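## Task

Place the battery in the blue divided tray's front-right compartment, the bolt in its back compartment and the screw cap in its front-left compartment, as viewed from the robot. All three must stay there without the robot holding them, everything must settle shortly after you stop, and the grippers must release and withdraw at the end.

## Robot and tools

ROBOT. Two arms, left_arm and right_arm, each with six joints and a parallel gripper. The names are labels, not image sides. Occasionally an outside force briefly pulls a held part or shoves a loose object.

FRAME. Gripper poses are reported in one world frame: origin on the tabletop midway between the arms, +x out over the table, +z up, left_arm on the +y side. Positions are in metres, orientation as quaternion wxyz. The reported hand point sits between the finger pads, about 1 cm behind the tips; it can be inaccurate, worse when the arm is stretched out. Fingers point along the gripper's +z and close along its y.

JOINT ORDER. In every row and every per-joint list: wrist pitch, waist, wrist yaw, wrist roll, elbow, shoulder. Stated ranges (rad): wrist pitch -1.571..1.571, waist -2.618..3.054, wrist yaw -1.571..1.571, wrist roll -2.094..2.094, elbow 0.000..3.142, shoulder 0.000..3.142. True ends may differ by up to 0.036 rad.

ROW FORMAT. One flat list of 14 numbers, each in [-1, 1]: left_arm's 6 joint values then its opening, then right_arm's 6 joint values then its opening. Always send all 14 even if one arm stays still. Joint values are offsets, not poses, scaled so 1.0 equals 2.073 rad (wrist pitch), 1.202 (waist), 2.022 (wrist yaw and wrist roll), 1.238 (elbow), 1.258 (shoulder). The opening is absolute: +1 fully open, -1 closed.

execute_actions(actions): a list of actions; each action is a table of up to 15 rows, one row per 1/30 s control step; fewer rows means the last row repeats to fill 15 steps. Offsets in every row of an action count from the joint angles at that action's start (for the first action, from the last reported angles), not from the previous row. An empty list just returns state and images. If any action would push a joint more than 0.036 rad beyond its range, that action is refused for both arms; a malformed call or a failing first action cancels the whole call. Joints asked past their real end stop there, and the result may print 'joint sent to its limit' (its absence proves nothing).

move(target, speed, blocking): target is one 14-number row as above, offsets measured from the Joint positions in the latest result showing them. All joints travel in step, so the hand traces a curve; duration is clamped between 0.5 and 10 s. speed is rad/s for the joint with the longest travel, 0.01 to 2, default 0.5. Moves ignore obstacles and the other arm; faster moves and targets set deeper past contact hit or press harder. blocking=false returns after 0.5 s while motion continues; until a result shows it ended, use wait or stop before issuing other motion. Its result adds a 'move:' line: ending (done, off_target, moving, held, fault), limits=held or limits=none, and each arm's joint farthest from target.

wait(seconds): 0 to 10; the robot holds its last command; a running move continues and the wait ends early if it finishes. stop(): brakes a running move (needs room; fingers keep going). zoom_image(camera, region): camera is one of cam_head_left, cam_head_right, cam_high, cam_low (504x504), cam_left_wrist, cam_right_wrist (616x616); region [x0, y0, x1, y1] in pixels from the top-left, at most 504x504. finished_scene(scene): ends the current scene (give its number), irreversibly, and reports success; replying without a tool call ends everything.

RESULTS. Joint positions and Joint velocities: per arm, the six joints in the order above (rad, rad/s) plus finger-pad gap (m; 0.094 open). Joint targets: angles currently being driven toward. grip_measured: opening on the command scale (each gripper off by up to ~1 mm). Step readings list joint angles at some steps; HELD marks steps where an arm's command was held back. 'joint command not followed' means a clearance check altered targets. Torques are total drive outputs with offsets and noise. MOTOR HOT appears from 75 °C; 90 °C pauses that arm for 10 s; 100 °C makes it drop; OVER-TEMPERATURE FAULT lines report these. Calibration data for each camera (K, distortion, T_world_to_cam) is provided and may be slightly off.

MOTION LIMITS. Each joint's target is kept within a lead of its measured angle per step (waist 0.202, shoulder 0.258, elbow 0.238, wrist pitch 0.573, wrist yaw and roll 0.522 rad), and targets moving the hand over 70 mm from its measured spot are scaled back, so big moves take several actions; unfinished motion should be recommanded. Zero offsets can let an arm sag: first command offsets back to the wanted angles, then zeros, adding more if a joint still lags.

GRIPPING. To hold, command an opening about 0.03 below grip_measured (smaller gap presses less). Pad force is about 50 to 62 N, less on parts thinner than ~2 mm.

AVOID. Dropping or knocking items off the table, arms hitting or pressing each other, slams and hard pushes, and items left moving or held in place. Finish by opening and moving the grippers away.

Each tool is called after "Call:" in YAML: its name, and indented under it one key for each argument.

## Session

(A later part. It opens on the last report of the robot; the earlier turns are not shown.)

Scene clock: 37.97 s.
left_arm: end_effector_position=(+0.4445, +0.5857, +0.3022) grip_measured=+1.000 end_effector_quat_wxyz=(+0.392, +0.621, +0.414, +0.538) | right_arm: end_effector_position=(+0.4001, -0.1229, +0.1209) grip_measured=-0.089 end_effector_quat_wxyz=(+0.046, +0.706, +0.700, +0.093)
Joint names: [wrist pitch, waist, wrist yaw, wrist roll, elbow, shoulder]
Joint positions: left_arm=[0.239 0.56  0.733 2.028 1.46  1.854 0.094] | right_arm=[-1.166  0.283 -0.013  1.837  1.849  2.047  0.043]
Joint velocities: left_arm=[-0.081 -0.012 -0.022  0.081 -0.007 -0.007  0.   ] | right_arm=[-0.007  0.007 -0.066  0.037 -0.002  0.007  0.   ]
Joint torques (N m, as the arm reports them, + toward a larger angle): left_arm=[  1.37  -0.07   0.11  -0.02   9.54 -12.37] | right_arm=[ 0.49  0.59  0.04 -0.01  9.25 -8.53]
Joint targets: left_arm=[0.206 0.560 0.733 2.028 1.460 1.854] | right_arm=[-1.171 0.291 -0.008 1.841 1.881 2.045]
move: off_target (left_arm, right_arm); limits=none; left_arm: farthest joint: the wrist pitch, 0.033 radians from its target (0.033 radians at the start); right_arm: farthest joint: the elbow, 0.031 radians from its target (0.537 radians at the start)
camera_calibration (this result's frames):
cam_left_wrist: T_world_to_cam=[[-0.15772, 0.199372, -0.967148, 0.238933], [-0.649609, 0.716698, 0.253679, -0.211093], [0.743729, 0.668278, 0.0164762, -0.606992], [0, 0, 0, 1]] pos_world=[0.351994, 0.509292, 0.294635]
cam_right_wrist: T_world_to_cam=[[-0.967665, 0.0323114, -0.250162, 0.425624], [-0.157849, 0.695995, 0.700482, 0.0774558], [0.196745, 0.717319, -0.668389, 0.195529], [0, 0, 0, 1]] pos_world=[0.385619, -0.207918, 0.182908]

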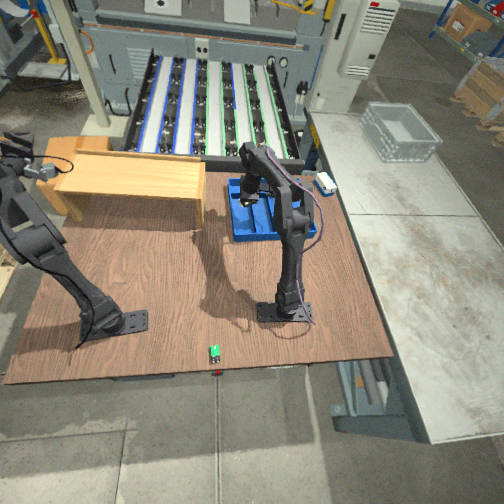

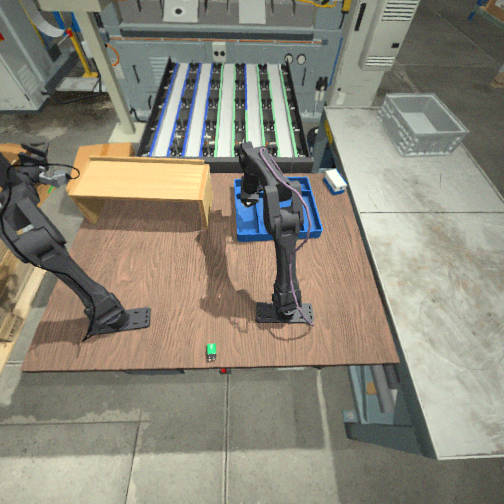

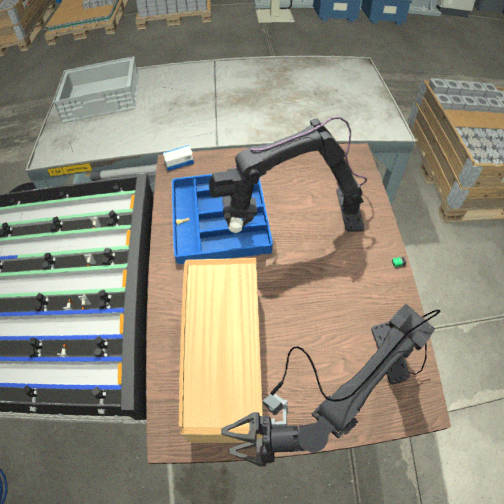

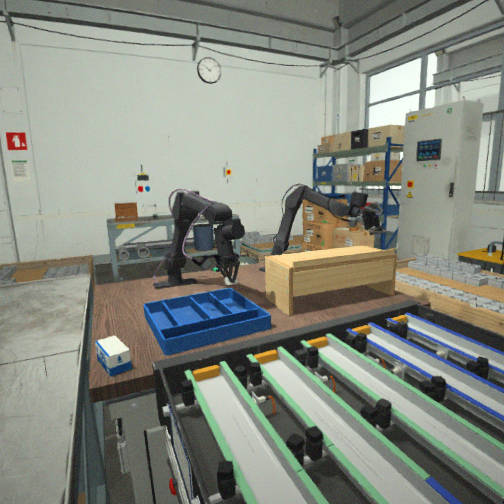

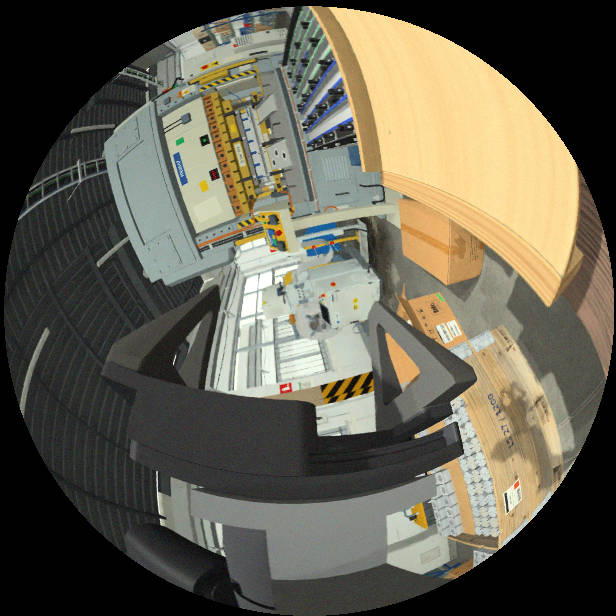

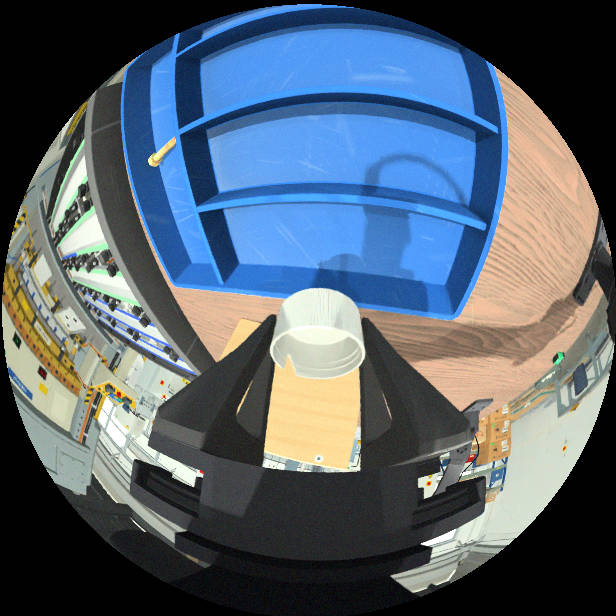

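Call:
move:
  target: [-0.016,0,0,0,0,0,1,0.087,0,0,0,-0.116,0.11,-0.125]
  speed: 0.2

Scene clock: 39.80 s.
left_arm: end_effector_position=(+0.4444, +0.5857, +0.3021) grip_measured=+1.000 end_effector_quat_wxyz=(+0.392, +0.621, +0.414, +0.537) | right_arm: end_effector_position=(+0.3986, -0.1233, +0.0248) grip_measured=-0.089 end_effector_quat_wxyz=(+0.018, +0.710, +0.703, +0.044)
Joint names: [wrist pitch, waist, wrist yaw, wrist roll, elbow, shoulder]
Joint positions: left_arm=[0.238 0.56  0.733 2.028 1.46  1.854 0.094] | right_arm=[-0.992  0.283 -0.013  1.837  1.711  2.194  0.043]
Joint velocities: left_arm=[-0.007  0.002  0.051 -0.007 -0.002  0.002  0.   ] | right_arm=[-0.051 -0.022 -0.022 -0.007  0.007  0.002  0.001]
Joint torques (N m, as the arm reports them, + toward a larger angle): left_arm=[  1.4    0.03   0.07   0.04   9.51 -12.2 ] | right_arm=[ 0.42 -0.01  0.    0.01  5.76 -9.83]
Joint targets: left_arm=[0.205 0.560 0.733 2.028 1.460 1.854] | right_arm=[-0.986 0.283 -0.013 1.837 1.706 2.185]
move: off_target (left_arm); limits=none; left_arm: farthest joint: the wrist pitch, 0.032 radians from its target (0.033 radians at the start); right_arm: farthest joint: the shoulder, 0.009 radians from its target (0.139 radians at the start)
camera_calibration (this result's frames):
cam_left_wrist: T_world_to_cam=[[-0.158286, 0.198898, -0.967153, 0.239316], [-0.64946, 0.716822, 0.253708, -0.211203], [0.743738, 0.668286, 0.0157139, -0.606743], [0, 0, 0, 1]] pos_world=[0.351971, 0.509273, 0.294573]
cam_right_wrist: T_world_to_cam=[[-0.989104, 0.0270884, -0.144707, 0.405435], [-0.0818581, 0.715784, 0.693508, 0.117107], [0.122365, 0.697797, -0.705767, 0.160066], [0, 0, 0, 1]] pos_world=[0.391017, -0.206499, 0.0904237]

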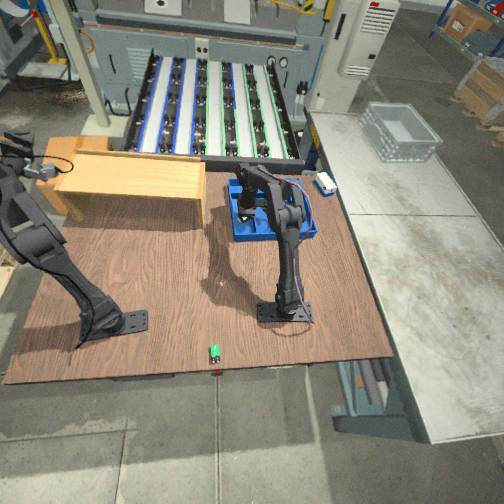

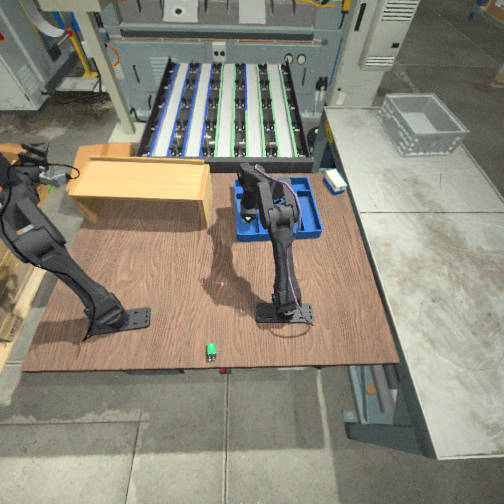

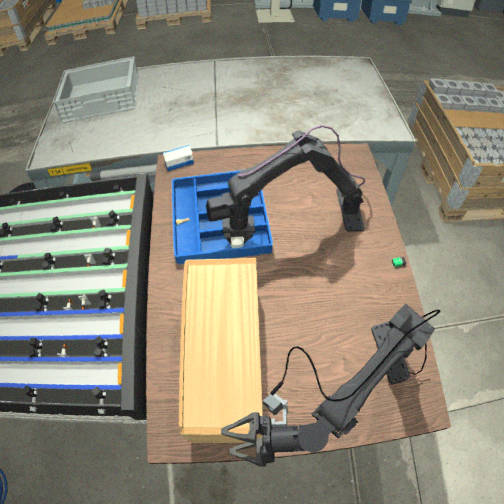

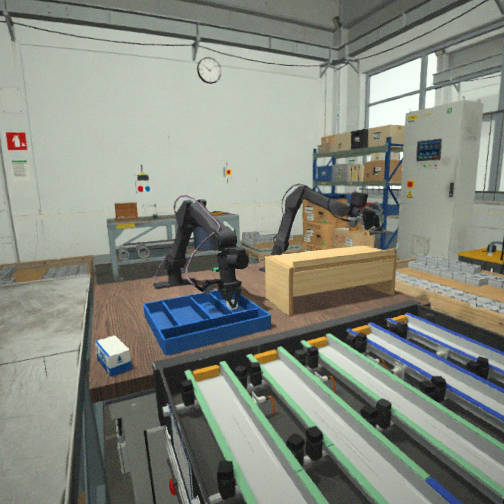

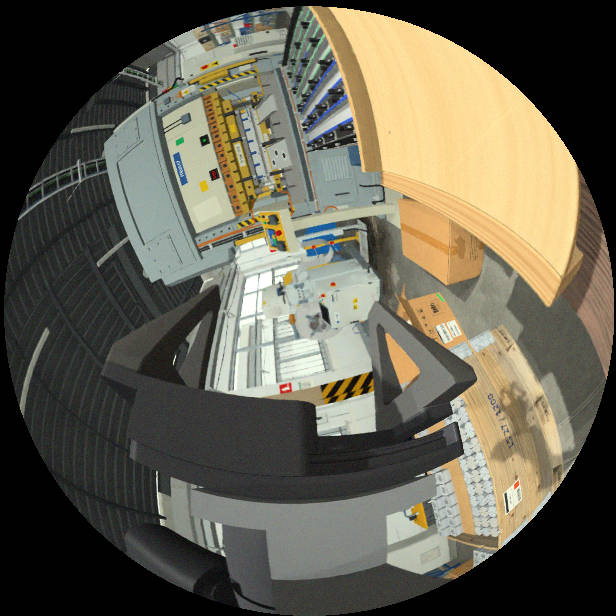

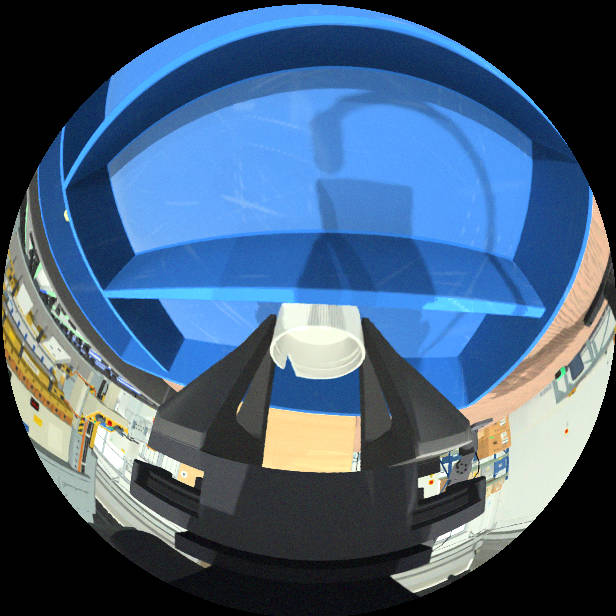

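Call:
execute_actions:
  actions:
    - [[-0.016,0,0,0,0,0,1,0,0,0,0,0,0,0.25]]

Scene clock: 41.13 s.
left_arm: end_effector_position=(+0.4444, +0.5857, +0.3020) grip_measured=+1.000 end_effector_quat_wxyz=(+0.392, +0.621, +0.414, +0.537) | right_arm: end_effector_position=(+0.3987, -0.1233, +0.0249) grip_measured=+0.247 end_effector_quat_wxyz=(+0.018, +0.710, +0.703, +0.044)
Joint names: [wrist pitch, waist, wrist yaw, wrist roll, elbow, shoulder]
Joint positions: left_arm=[0.238 0.56  0.733 2.028 1.46  1.854 0.094] | right_arm=[-0.992  0.283 -0.013  1.837  1.711  2.194  0.059]
Joint velocities: left_arm=[ 0.051 -0.002  0.007 -0.022 -0.002 -0.007  0.   ] | right_arm=[-0.007  0.007 -0.007 -0.007 -0.012 -0.002  0.   ]
Joint torques (N m, as the arm reports them, + toward a larger angle): left_arm=[  1.38   0.03   0.1   -0.02   9.43 -12.23] | right_arm=[ 0.33 -0.02 -0.01  0.    6.16 -9.15]
Joint targets: left_arm=[0.205 0.560 0.733 2.028 1.460 1.854] | right_arm=[-0.992 0.283 -0.013 1.837 1.711 2.194]
Step readings (joint positions):
0: left_arm=[0.238 0.560 0.733 2.028 1.460 1.854] | right_arm=[-0.992 0.283 -0.013 1.837 1.711 2.194]
1: left_arm=[0.238 0.560 0.733 2.028 1.460 1.854] | right_arm=[-0.992 0.283 -0.013 1.837 1.711 2.194]
2: left_arm=[0.238 0.560 0.733 2.028 1.460 1.854] | right_arm=[-0.992 0.283 -0.013 1.837 1.711 2.194]
4: left_arm=[0.238 0.560 0.733 2.028 1.460 1.854] | right_arm=[-0.992 0.283 -0.013 1.837 1.711 2.194]
8: left_arm=[0.238 0.560 0.733 2.028 1.460 1.854] | right_arm=[-0.992 0.283 -0.013 1.837 1.711 2.194]
15: Joint positions above
camera_calibration (this result's frames):
cam_left_wrist: T_world_to_cam=[[-0.158568, 0.198661, -0.967155, 0.239507], [-0.649386, 0.716884, 0.253723, -0.211257], [0.743743, 0.66829, 0.0153327, -0.606619], [0, 0, 0, 1]] pos_world=[0.35196, 0.509264, 0.294543]
cam_right_wrist: T_world_to_cam=[[-0.98905, 0.0271023, -0.14507, 0.405516], [-0.0821141, 0.715717, 0.693547, 0.117184], [0.122625, 0.697865, -0.705654, 0.159946], [0, 0, 0, 1]] pos_world=[0.391084, -0.206482, 0.0904218]

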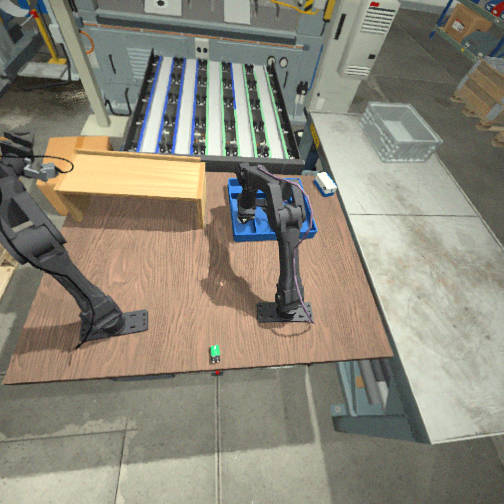

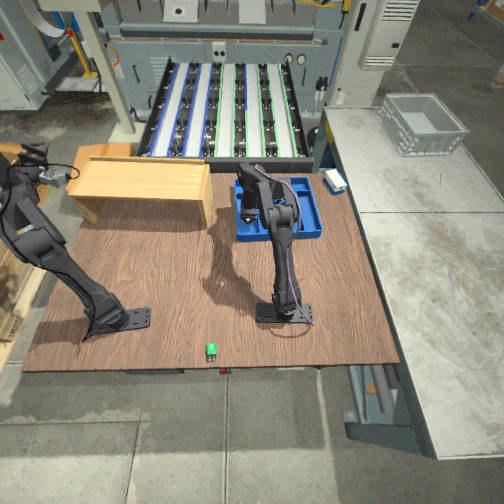

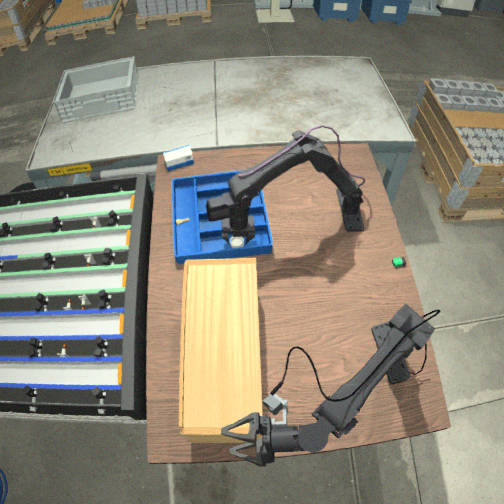

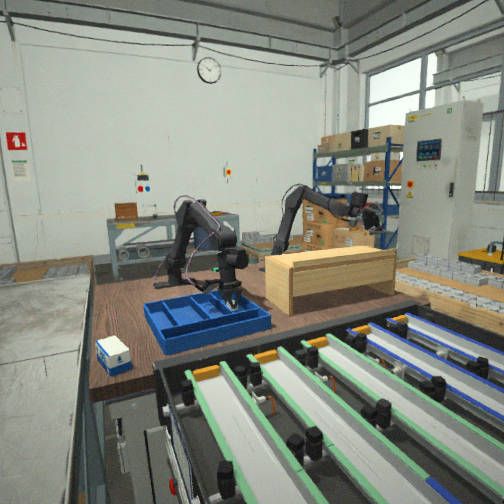

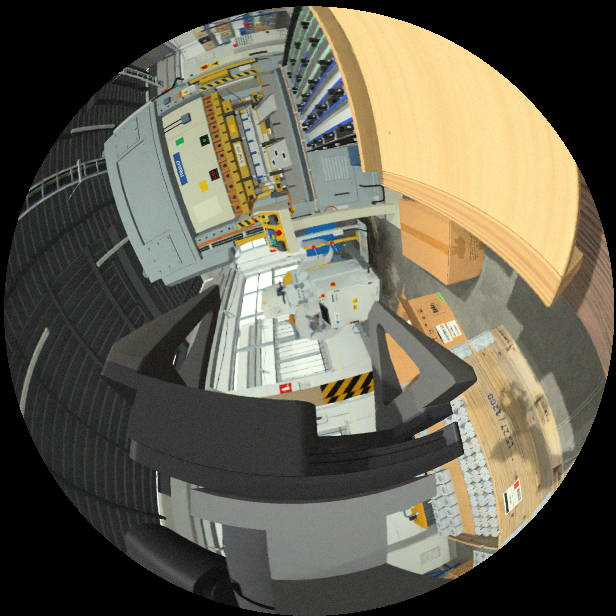

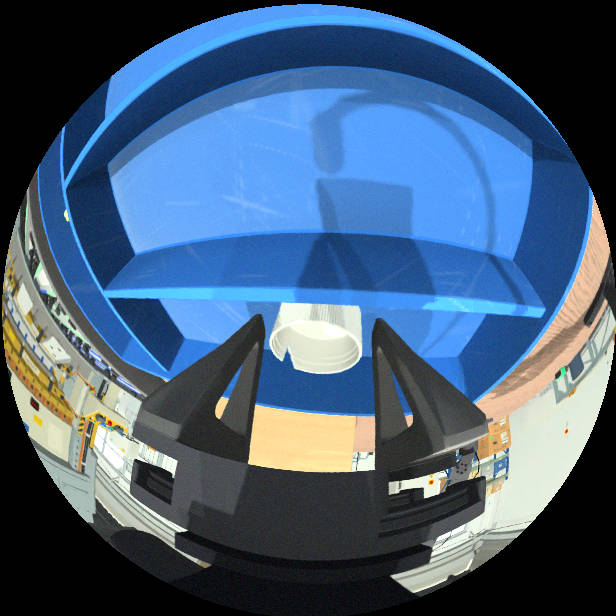

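Call:
move:
  target: [-0.016,0,0,0,0,0,1,-0.149,0.22,0,-0.2,0.07,-0.19,0.3]
  speed: 0.6

Scene clock: 43.10 s.
left_arm: end_effector_position=(+0.4444, +0.5857, +0.3019) grip_measured=+1.000 end_effector_quat_wxyz=(+0.392, +0.621, +0.414, +0.537) | right_arm: end_effector_position=(+0.3135, -0.0385, +0.1233) grip_measured=+0.297 end_effector_quat_wxyz=(+0.017, +0.443, +0.896, +0.037)
Joint names: [wrist pitch, waist, wrist yaw, wrist roll, elbow, shoulder]
Joint positions: left_arm=[0.237 0.56  0.733 2.028 1.46  1.854 0.094] | right_arm=[-1.287  0.548 -0.013  1.439  1.773  1.975  0.061]
Joint velocities: left_arm=[-0.037  0.002 -0.081  0.051 -0.002 -0.007  0.   ] | right_arm=[ 0.081  0.007  0.022  0.037 -0.002 -0.022  0.001]
Joint torques (N m, as the arm reports them, + toward a larger angle): left_arm=[  1.4    0.03   0.13   0.07   9.62 -12.5 ] | right_arm=[ 0.15 -0.1  -0.01 -0.07  8.38 -9.16]
Joint targets: left_arm=[0.205 0.560 0.733 2.028 1.460 1.854] | right_arm=[-1.301 0.548 -0.013 1.433 1.797 1.955]
move: off_target (left_arm, right_arm); limits=none; left_arm: farthest joint: the wrist pitch, 0.032 radians from its target (0.033 radians at the start); right_arm: farthest joint: the elbow, 0.024 radians from its target (0.087 radians at the start)
camera_calibration (this result's frames):
cam_left_wrist: T_world_to_cam=[[-0.158851, 0.198424, -0.967158, 0.239698], [-0.649312, 0.716946, 0.253737, -0.211312], [0.743747, 0.668293, 0.0149515, -0.606495], [0, 0, 0, 1]] pos_world=[0.351948, 0.509254, 0.294512]
cam_right_wrist: T_world_to_cam=[[-0.794968, -0.590361, -0.139643, 0.247904], [-0.51545, 0.535935, 0.668644, 0.113202], [-0.319902, 0.60353, -0.730352, 0.318863], [0, 0, 0, 1]] pos_world=[0.357431, -0.10676, 0.191808]

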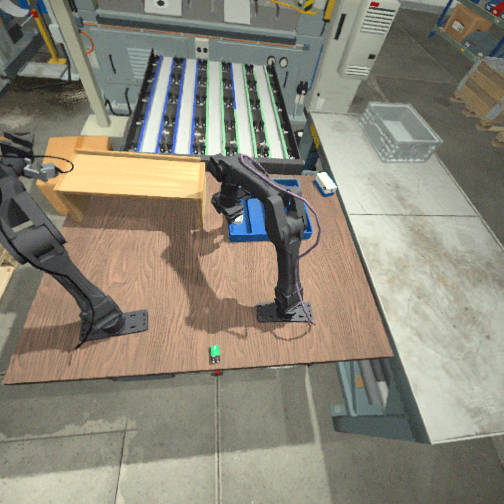

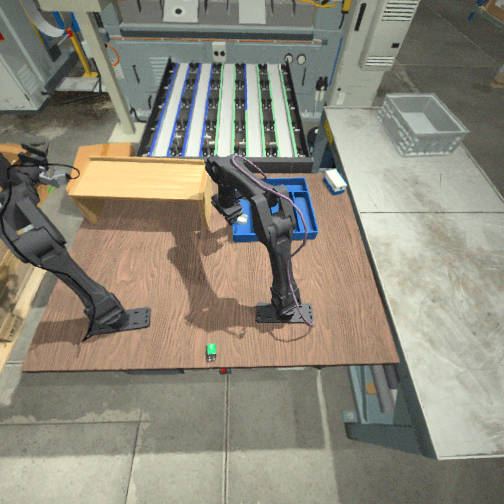

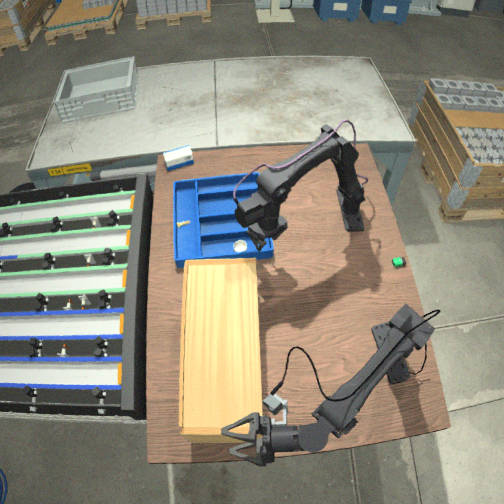

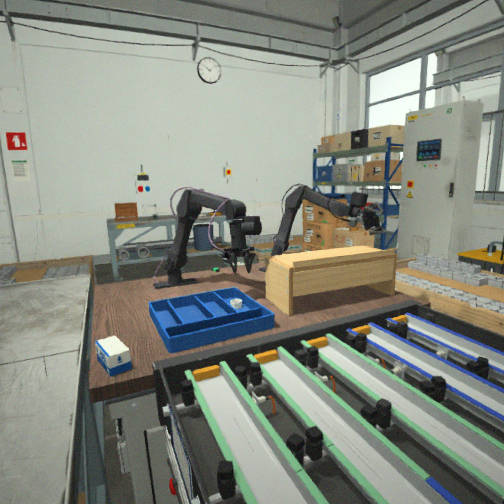

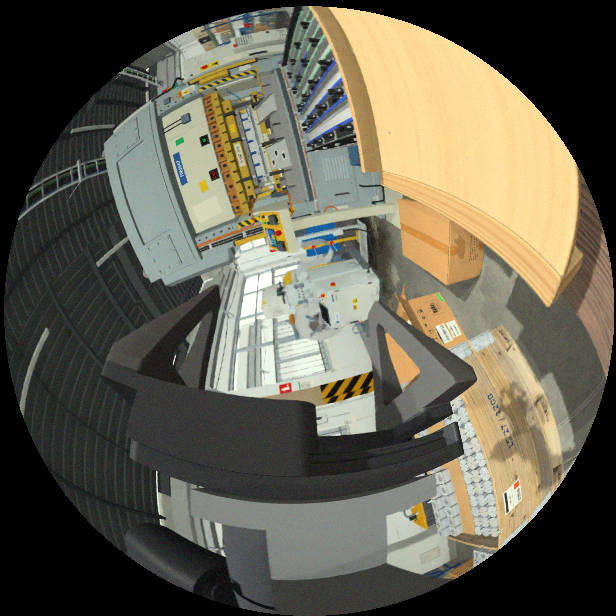

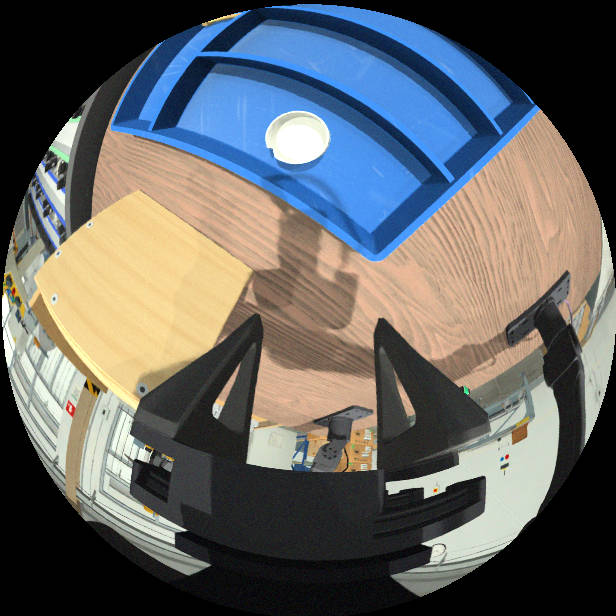

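Call:
move:
  target: [-0.016,0,0,0,0,0,1,0.008,0.8,0,-0.3,-0.39,-0.31,0.6]
  speed: 1.0

Scene clock: 45.07 s.
left_arm: end_effector_position=(+0.4444, +0.5857, +0.3018) grip_measured=+1.000 end_effector_quat_wxyz=(+0.392, +0.621, +0.414, +0.537) | right_arm: end_effector_position=(-0.0076, +0.0396, +0.1152) grip_measured=+0.597 end_effector_quat_wxyz=(-0.012, -0.315, +0.949, -0.004)
Joint names: [wrist pitch, waist, wrist yaw, wrist roll, elbow, shoulder]
Joint positions: left_arm=[0.237 0.56  0.733 2.028 1.46  1.854 0.094] | right_arm=[-1.272  1.508 -0.019  0.839  1.299  1.614  0.075]
Joint velocities: left_arm=[-0.022  0.027 -0.022  0.022  0.017 -0.002  0.   ] | right_arm=[-0.051 -0.022  0.022 -0.051 -0.012  0.007  0.   ]
Joint torques (N m, as the arm reports them, + toward a larger angle): left_arm=[  1.46  -0.07   0.11   0.07   9.65 -12.2 ] | right_arm=[ 0.15  0.17  0.03  0.    5.33 -6.68]
Joint targets: left_arm=[0.204 0.560 0.733 2.028 1.460 1.854] | right_arm=[-1.271 1.510 -0.013 0.833 1.290 1.586]
move: off_target (left_arm, right_arm); limits=none; left_arm: farthest joint: the wrist pitch, 0.033 radians from its target (0.033 radians at the start); right_arm: farthest joint: the shoulder, 0.029 radians from its target (0.390 radians at the start)
camera_calibration (this result's frames):
cam_left_wrist: T_world_to_cam=[[-0.159134, 0.198188, -0.96716, 0.23989], [-0.649238, 0.717008, 0.253751, -0.211367], [0.743752, 0.668297, 0.0145703, -0.606371], [0, 0, 0, 1]] pos_world=[0.351937, 0.509244, 0.294481]
cam_right_wrist: T_world_to_cam=[[0.585234, -0.808802, -0.0577983, 0.0474008], [-0.561953, -0.45594, 0.690165, -0.0522466], [-0.584559, -0.371428, -0.72134, 0.198617], [0, 0, 0, 1]] pos_world=[0.0590026, 0.0882884, 0.182069]

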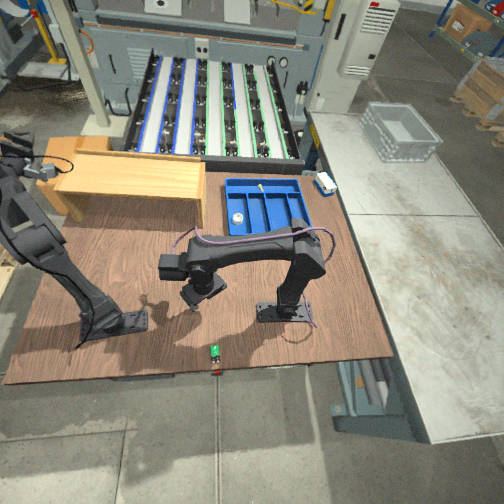

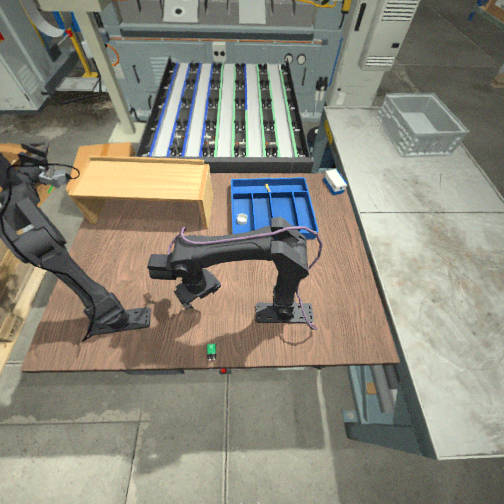

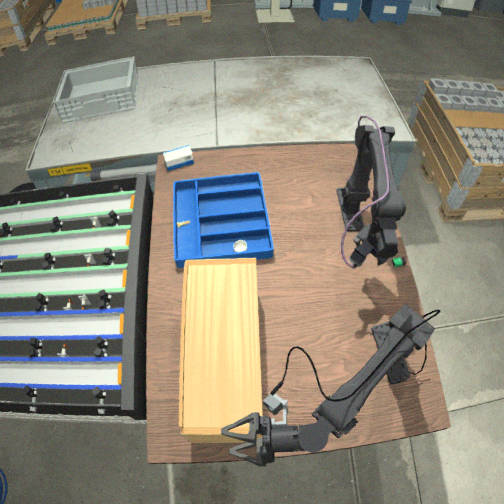

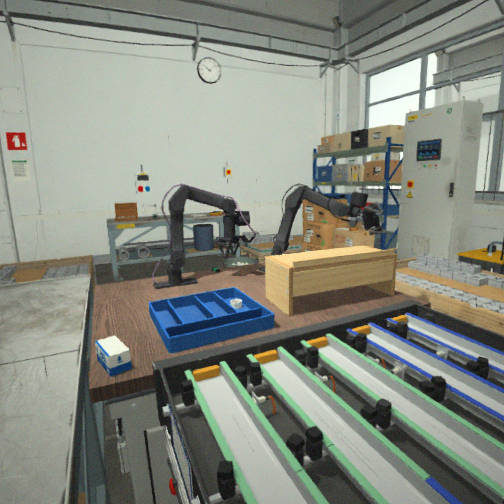

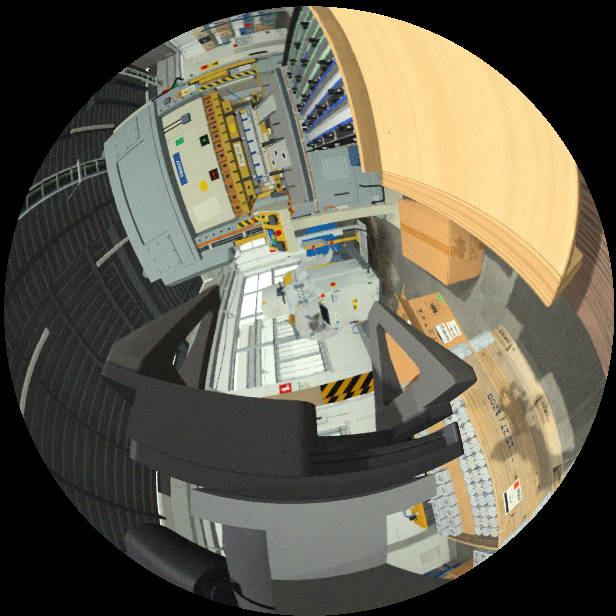

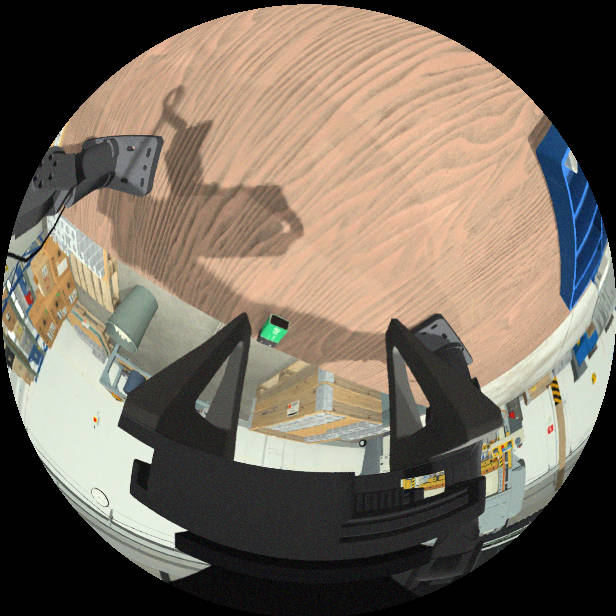

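Call:
move:
  target: [-0.016,0,0,0,0,0,1,0.097,0.38,0,-0.225,-0.145,0.009,0.6]
  speed: 0.7

Scene clock: 46.77 s.
left_arm: end_effector_position=(+0.4444, +0.5857, +0.3017) grip_measured=+1.000 end_effector_quat_wxyz=(+0.392, +0.622, +0.415, +0.537) | right_arm: end_effector_position=(-0.1302, +0.0170, +0.0700) grip_measured=+0.598 end_effector_quat_wxyz=(+0.012, +0.697, -0.717, +0.001)
Joint names: [wrist pitch, waist, wrist yaw, wrist roll, elbow, shoulder]
Joint positions: left_arm=[0.236 0.56  0.733 2.028 1.46  1.854 0.094] | right_arm=[-1.086  1.961 -0.02   0.39   1.127  1.623  0.075]
Joint velocities: left_arm=[-0.022 -0.012  0.066  0.007 -0.007  0.012  0.   ] | right_arm=[-0.037 -0.012 -0.007 -0.051 -0.007 -0.002  0.001]
Joint torques (N m, as the arm reports them, + toward a larger angle): left_arm=[  1.38   0.03   0.12   0.03   9.4  -12.39] | right_arm=[ 0.29  0.26 -0.01 -0.12  5.33 -4.61]
Joint targets: left_arm=[0.203 0.560 0.733 2.028 1.460 1.854] | right_arm=[-1.071 1.964 -0.019 0.384 1.120 1.625]
move: off_target (left_arm); limits=none; left_arm: farthest joint: the wrist pitch, 0.032 radians from its target (0.033 radians at the start); right_arm: farthest joint: the wrist pitch, 0.015 radians from its target (0.202 radians at the start)
camera_calibration (this result's frames):
cam_left_wrist: T_world_to_cam=[[-0.1597, 0.197714, -0.967163, 0.240272], [-0.649089, 0.717132, 0.25378, -0.211476], [0.74376, 0.668304, 0.0138079, -0.606122], [0, 0, 0, 1]] pos_world=[0.351914, 0.509225, 0.29442]
cam_right_wrist: T_world_to_cam=[[0.996534, -0.0417853, -0.0719272, 0.139744], [0.018839, -0.728842, 0.684423, -0.01961], [-0.0810224, -0.683406, -0.725529, 0.157164], [0, 0, 0, 1]] pos_world=[-0.126157, 0.0989532, 0.1375]

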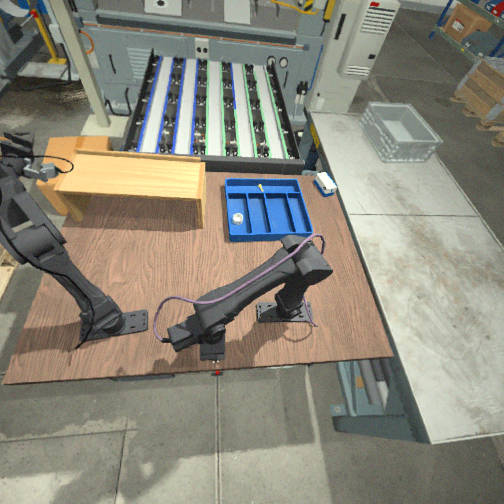

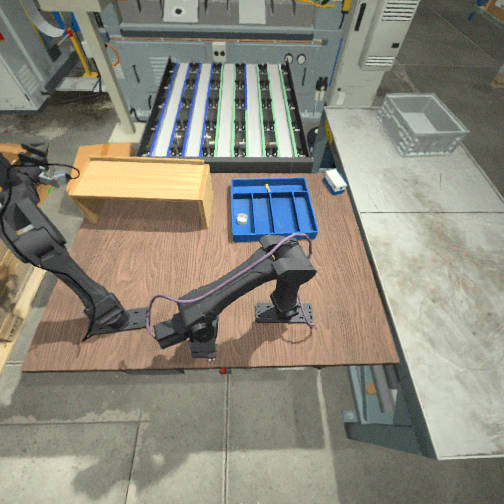

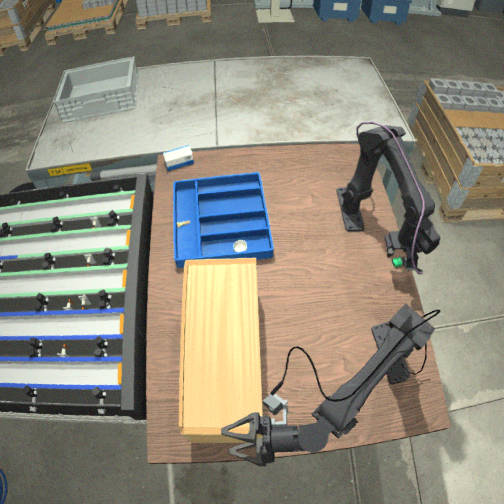

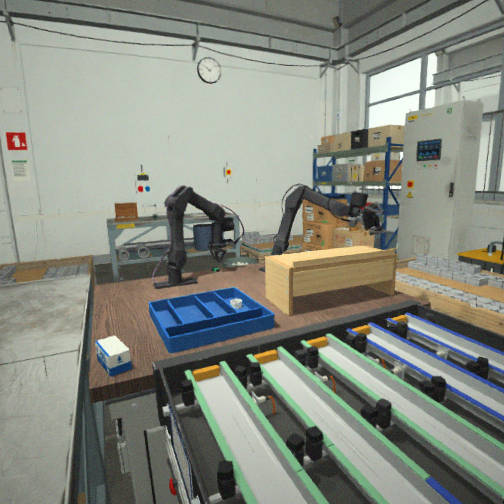

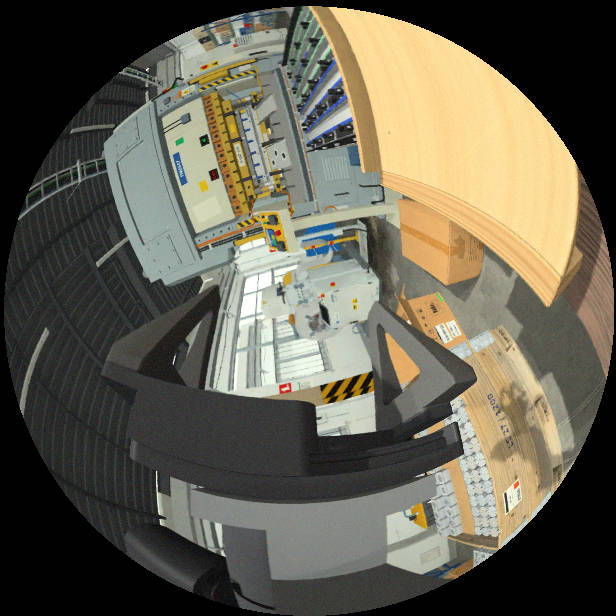

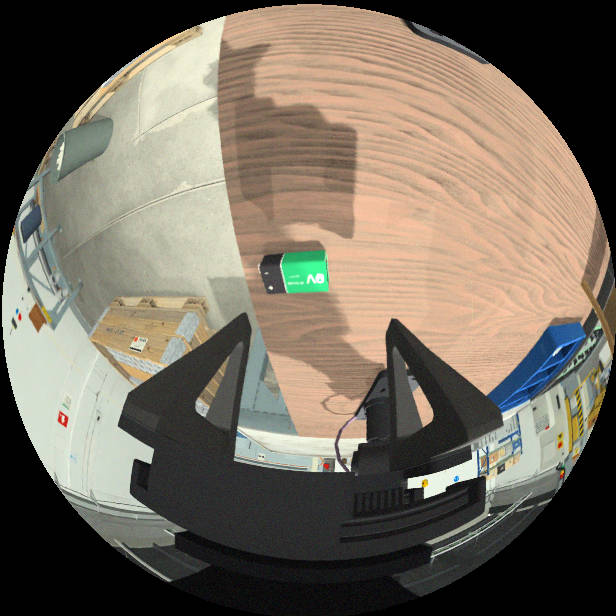

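Call:
execute_actions:
  actions: []

Scene clock: 47.20 s.
left_arm: end_effector_position=(+0.4444, +0.5857, +0.3017) grip_measured=+1.000 end_effector_quat_wxyz=(+0.392, +0.622, +0.415, +0.537) | right_arm: end_effector_position=(-0.1303, +0.0171, +0.0700) grip_measured=+0.598 end_effector_quat_wxyz=(+0.012, +0.697, -0.717, +0.001)
Joint names: [wrist pitch, waist, wrist yaw, wrist roll, elbow, shoulder]
Joint positions: left_arm=[0.236 0.56  0.733 2.028 1.46  1.854 0.094] | right_arm=[-1.086  1.961 -0.02   0.389  1.127  1.623  0.075]
Joint velocities: left_arm=[-0.081  0.012 -0.051  0.037 -0.007  0.007  0.   ] | right_arm=[ 0.037  0.002 -0.022  0.007  0.007 -0.002 -0.001]
Joint torques (N m, as the arm reports them, + toward a larger angle): left_arm=[  1.39   0.03   0.12   0.09   9.75 -12.37] | right_arm=[ 0.3   0.25  0.   -0.04  5.32 -4.63]
Joint targets: left_arm=[0.203 0.560 0.733 2.028 1.460 1.854] | right_arm=[-1.071 1.964 -0.019 0.384 1.120 1.625]
camera_calibration (this result's frames):
cam_left_wrist: T_world_to_cam=[[-0.1597, 0.197714, -0.967163, 0.240272], [-0.649089, 0.717132, 0.25378, -0.211476], [0.74376, 0.668304, 0.0138079, -0.606122], [0, 0, 0, 1]] pos_world=[0.351914, 0.509225, 0.29442]
cam_right_wrist: T_world_to_cam=[[0.99654, -0.0413792, -0.0720838, 0.139786], [0.0192142, -0.729083, 0.684156, -0.0194723], [-0.0808649, -0.683174, -0.725765, 0.157254], [0, 0, 0, 1]] pos_world=[-0.126212, 0.0990189, 0.137528]

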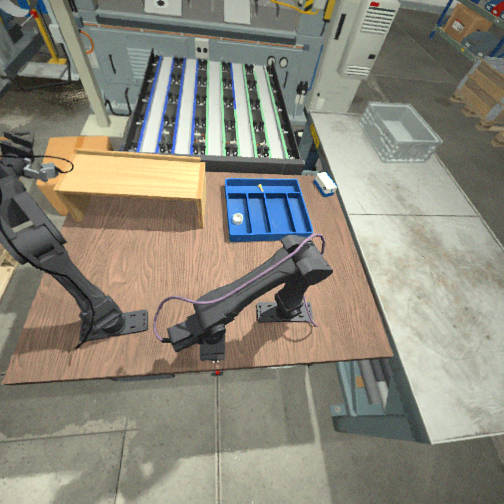

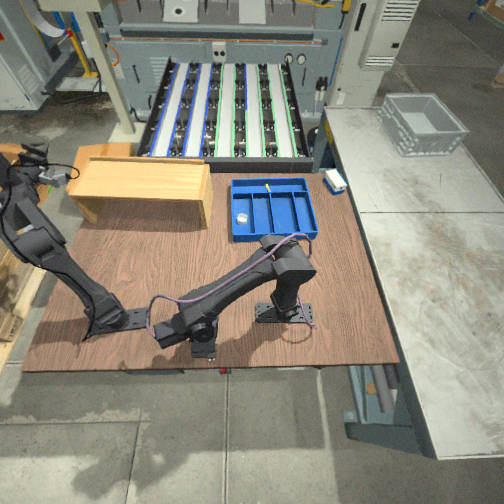

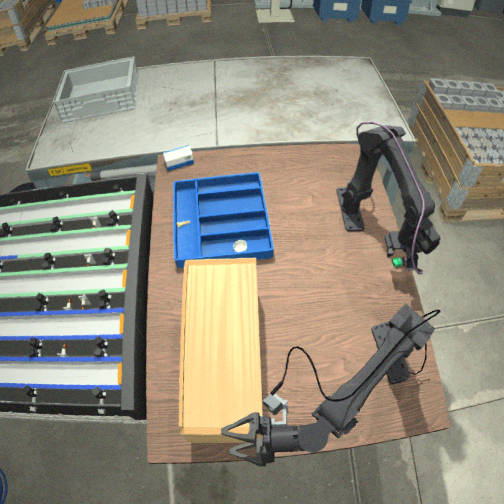

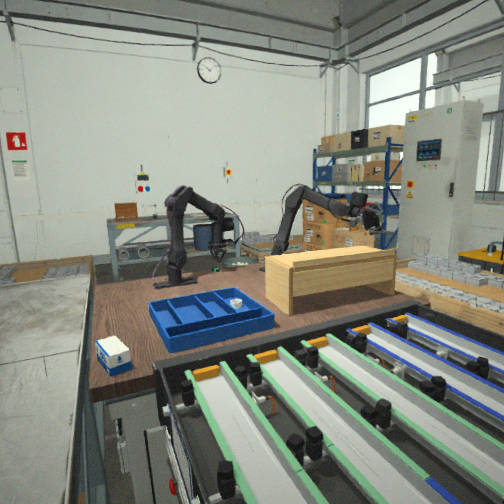

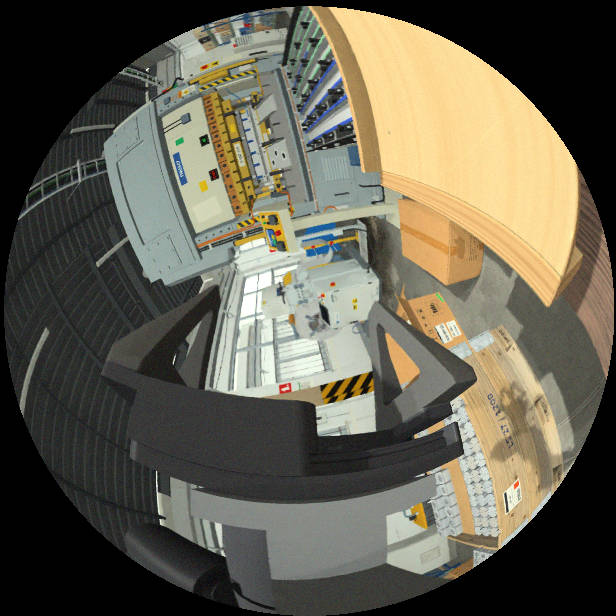

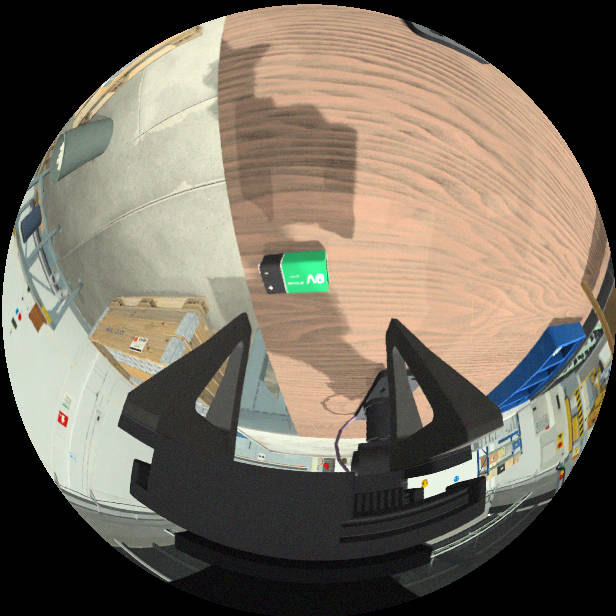

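Call:
zoom_image:
  camera: "cam_right_wrist"
  region: [210, 210, 410, 370]

Region (210, 210, 410, 370) of cam_right_wrist's 616x616 image, scaled by 2.520, with more detail than that image has; it fills the top 403 rows of this view, and the rest is white.

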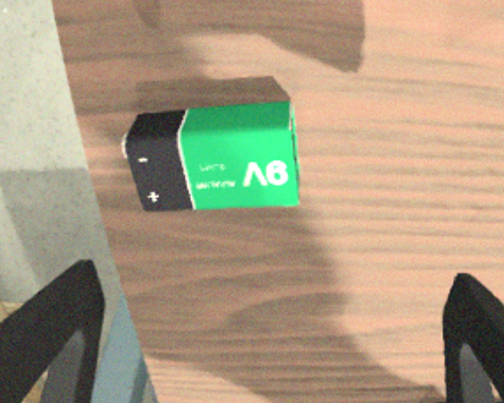

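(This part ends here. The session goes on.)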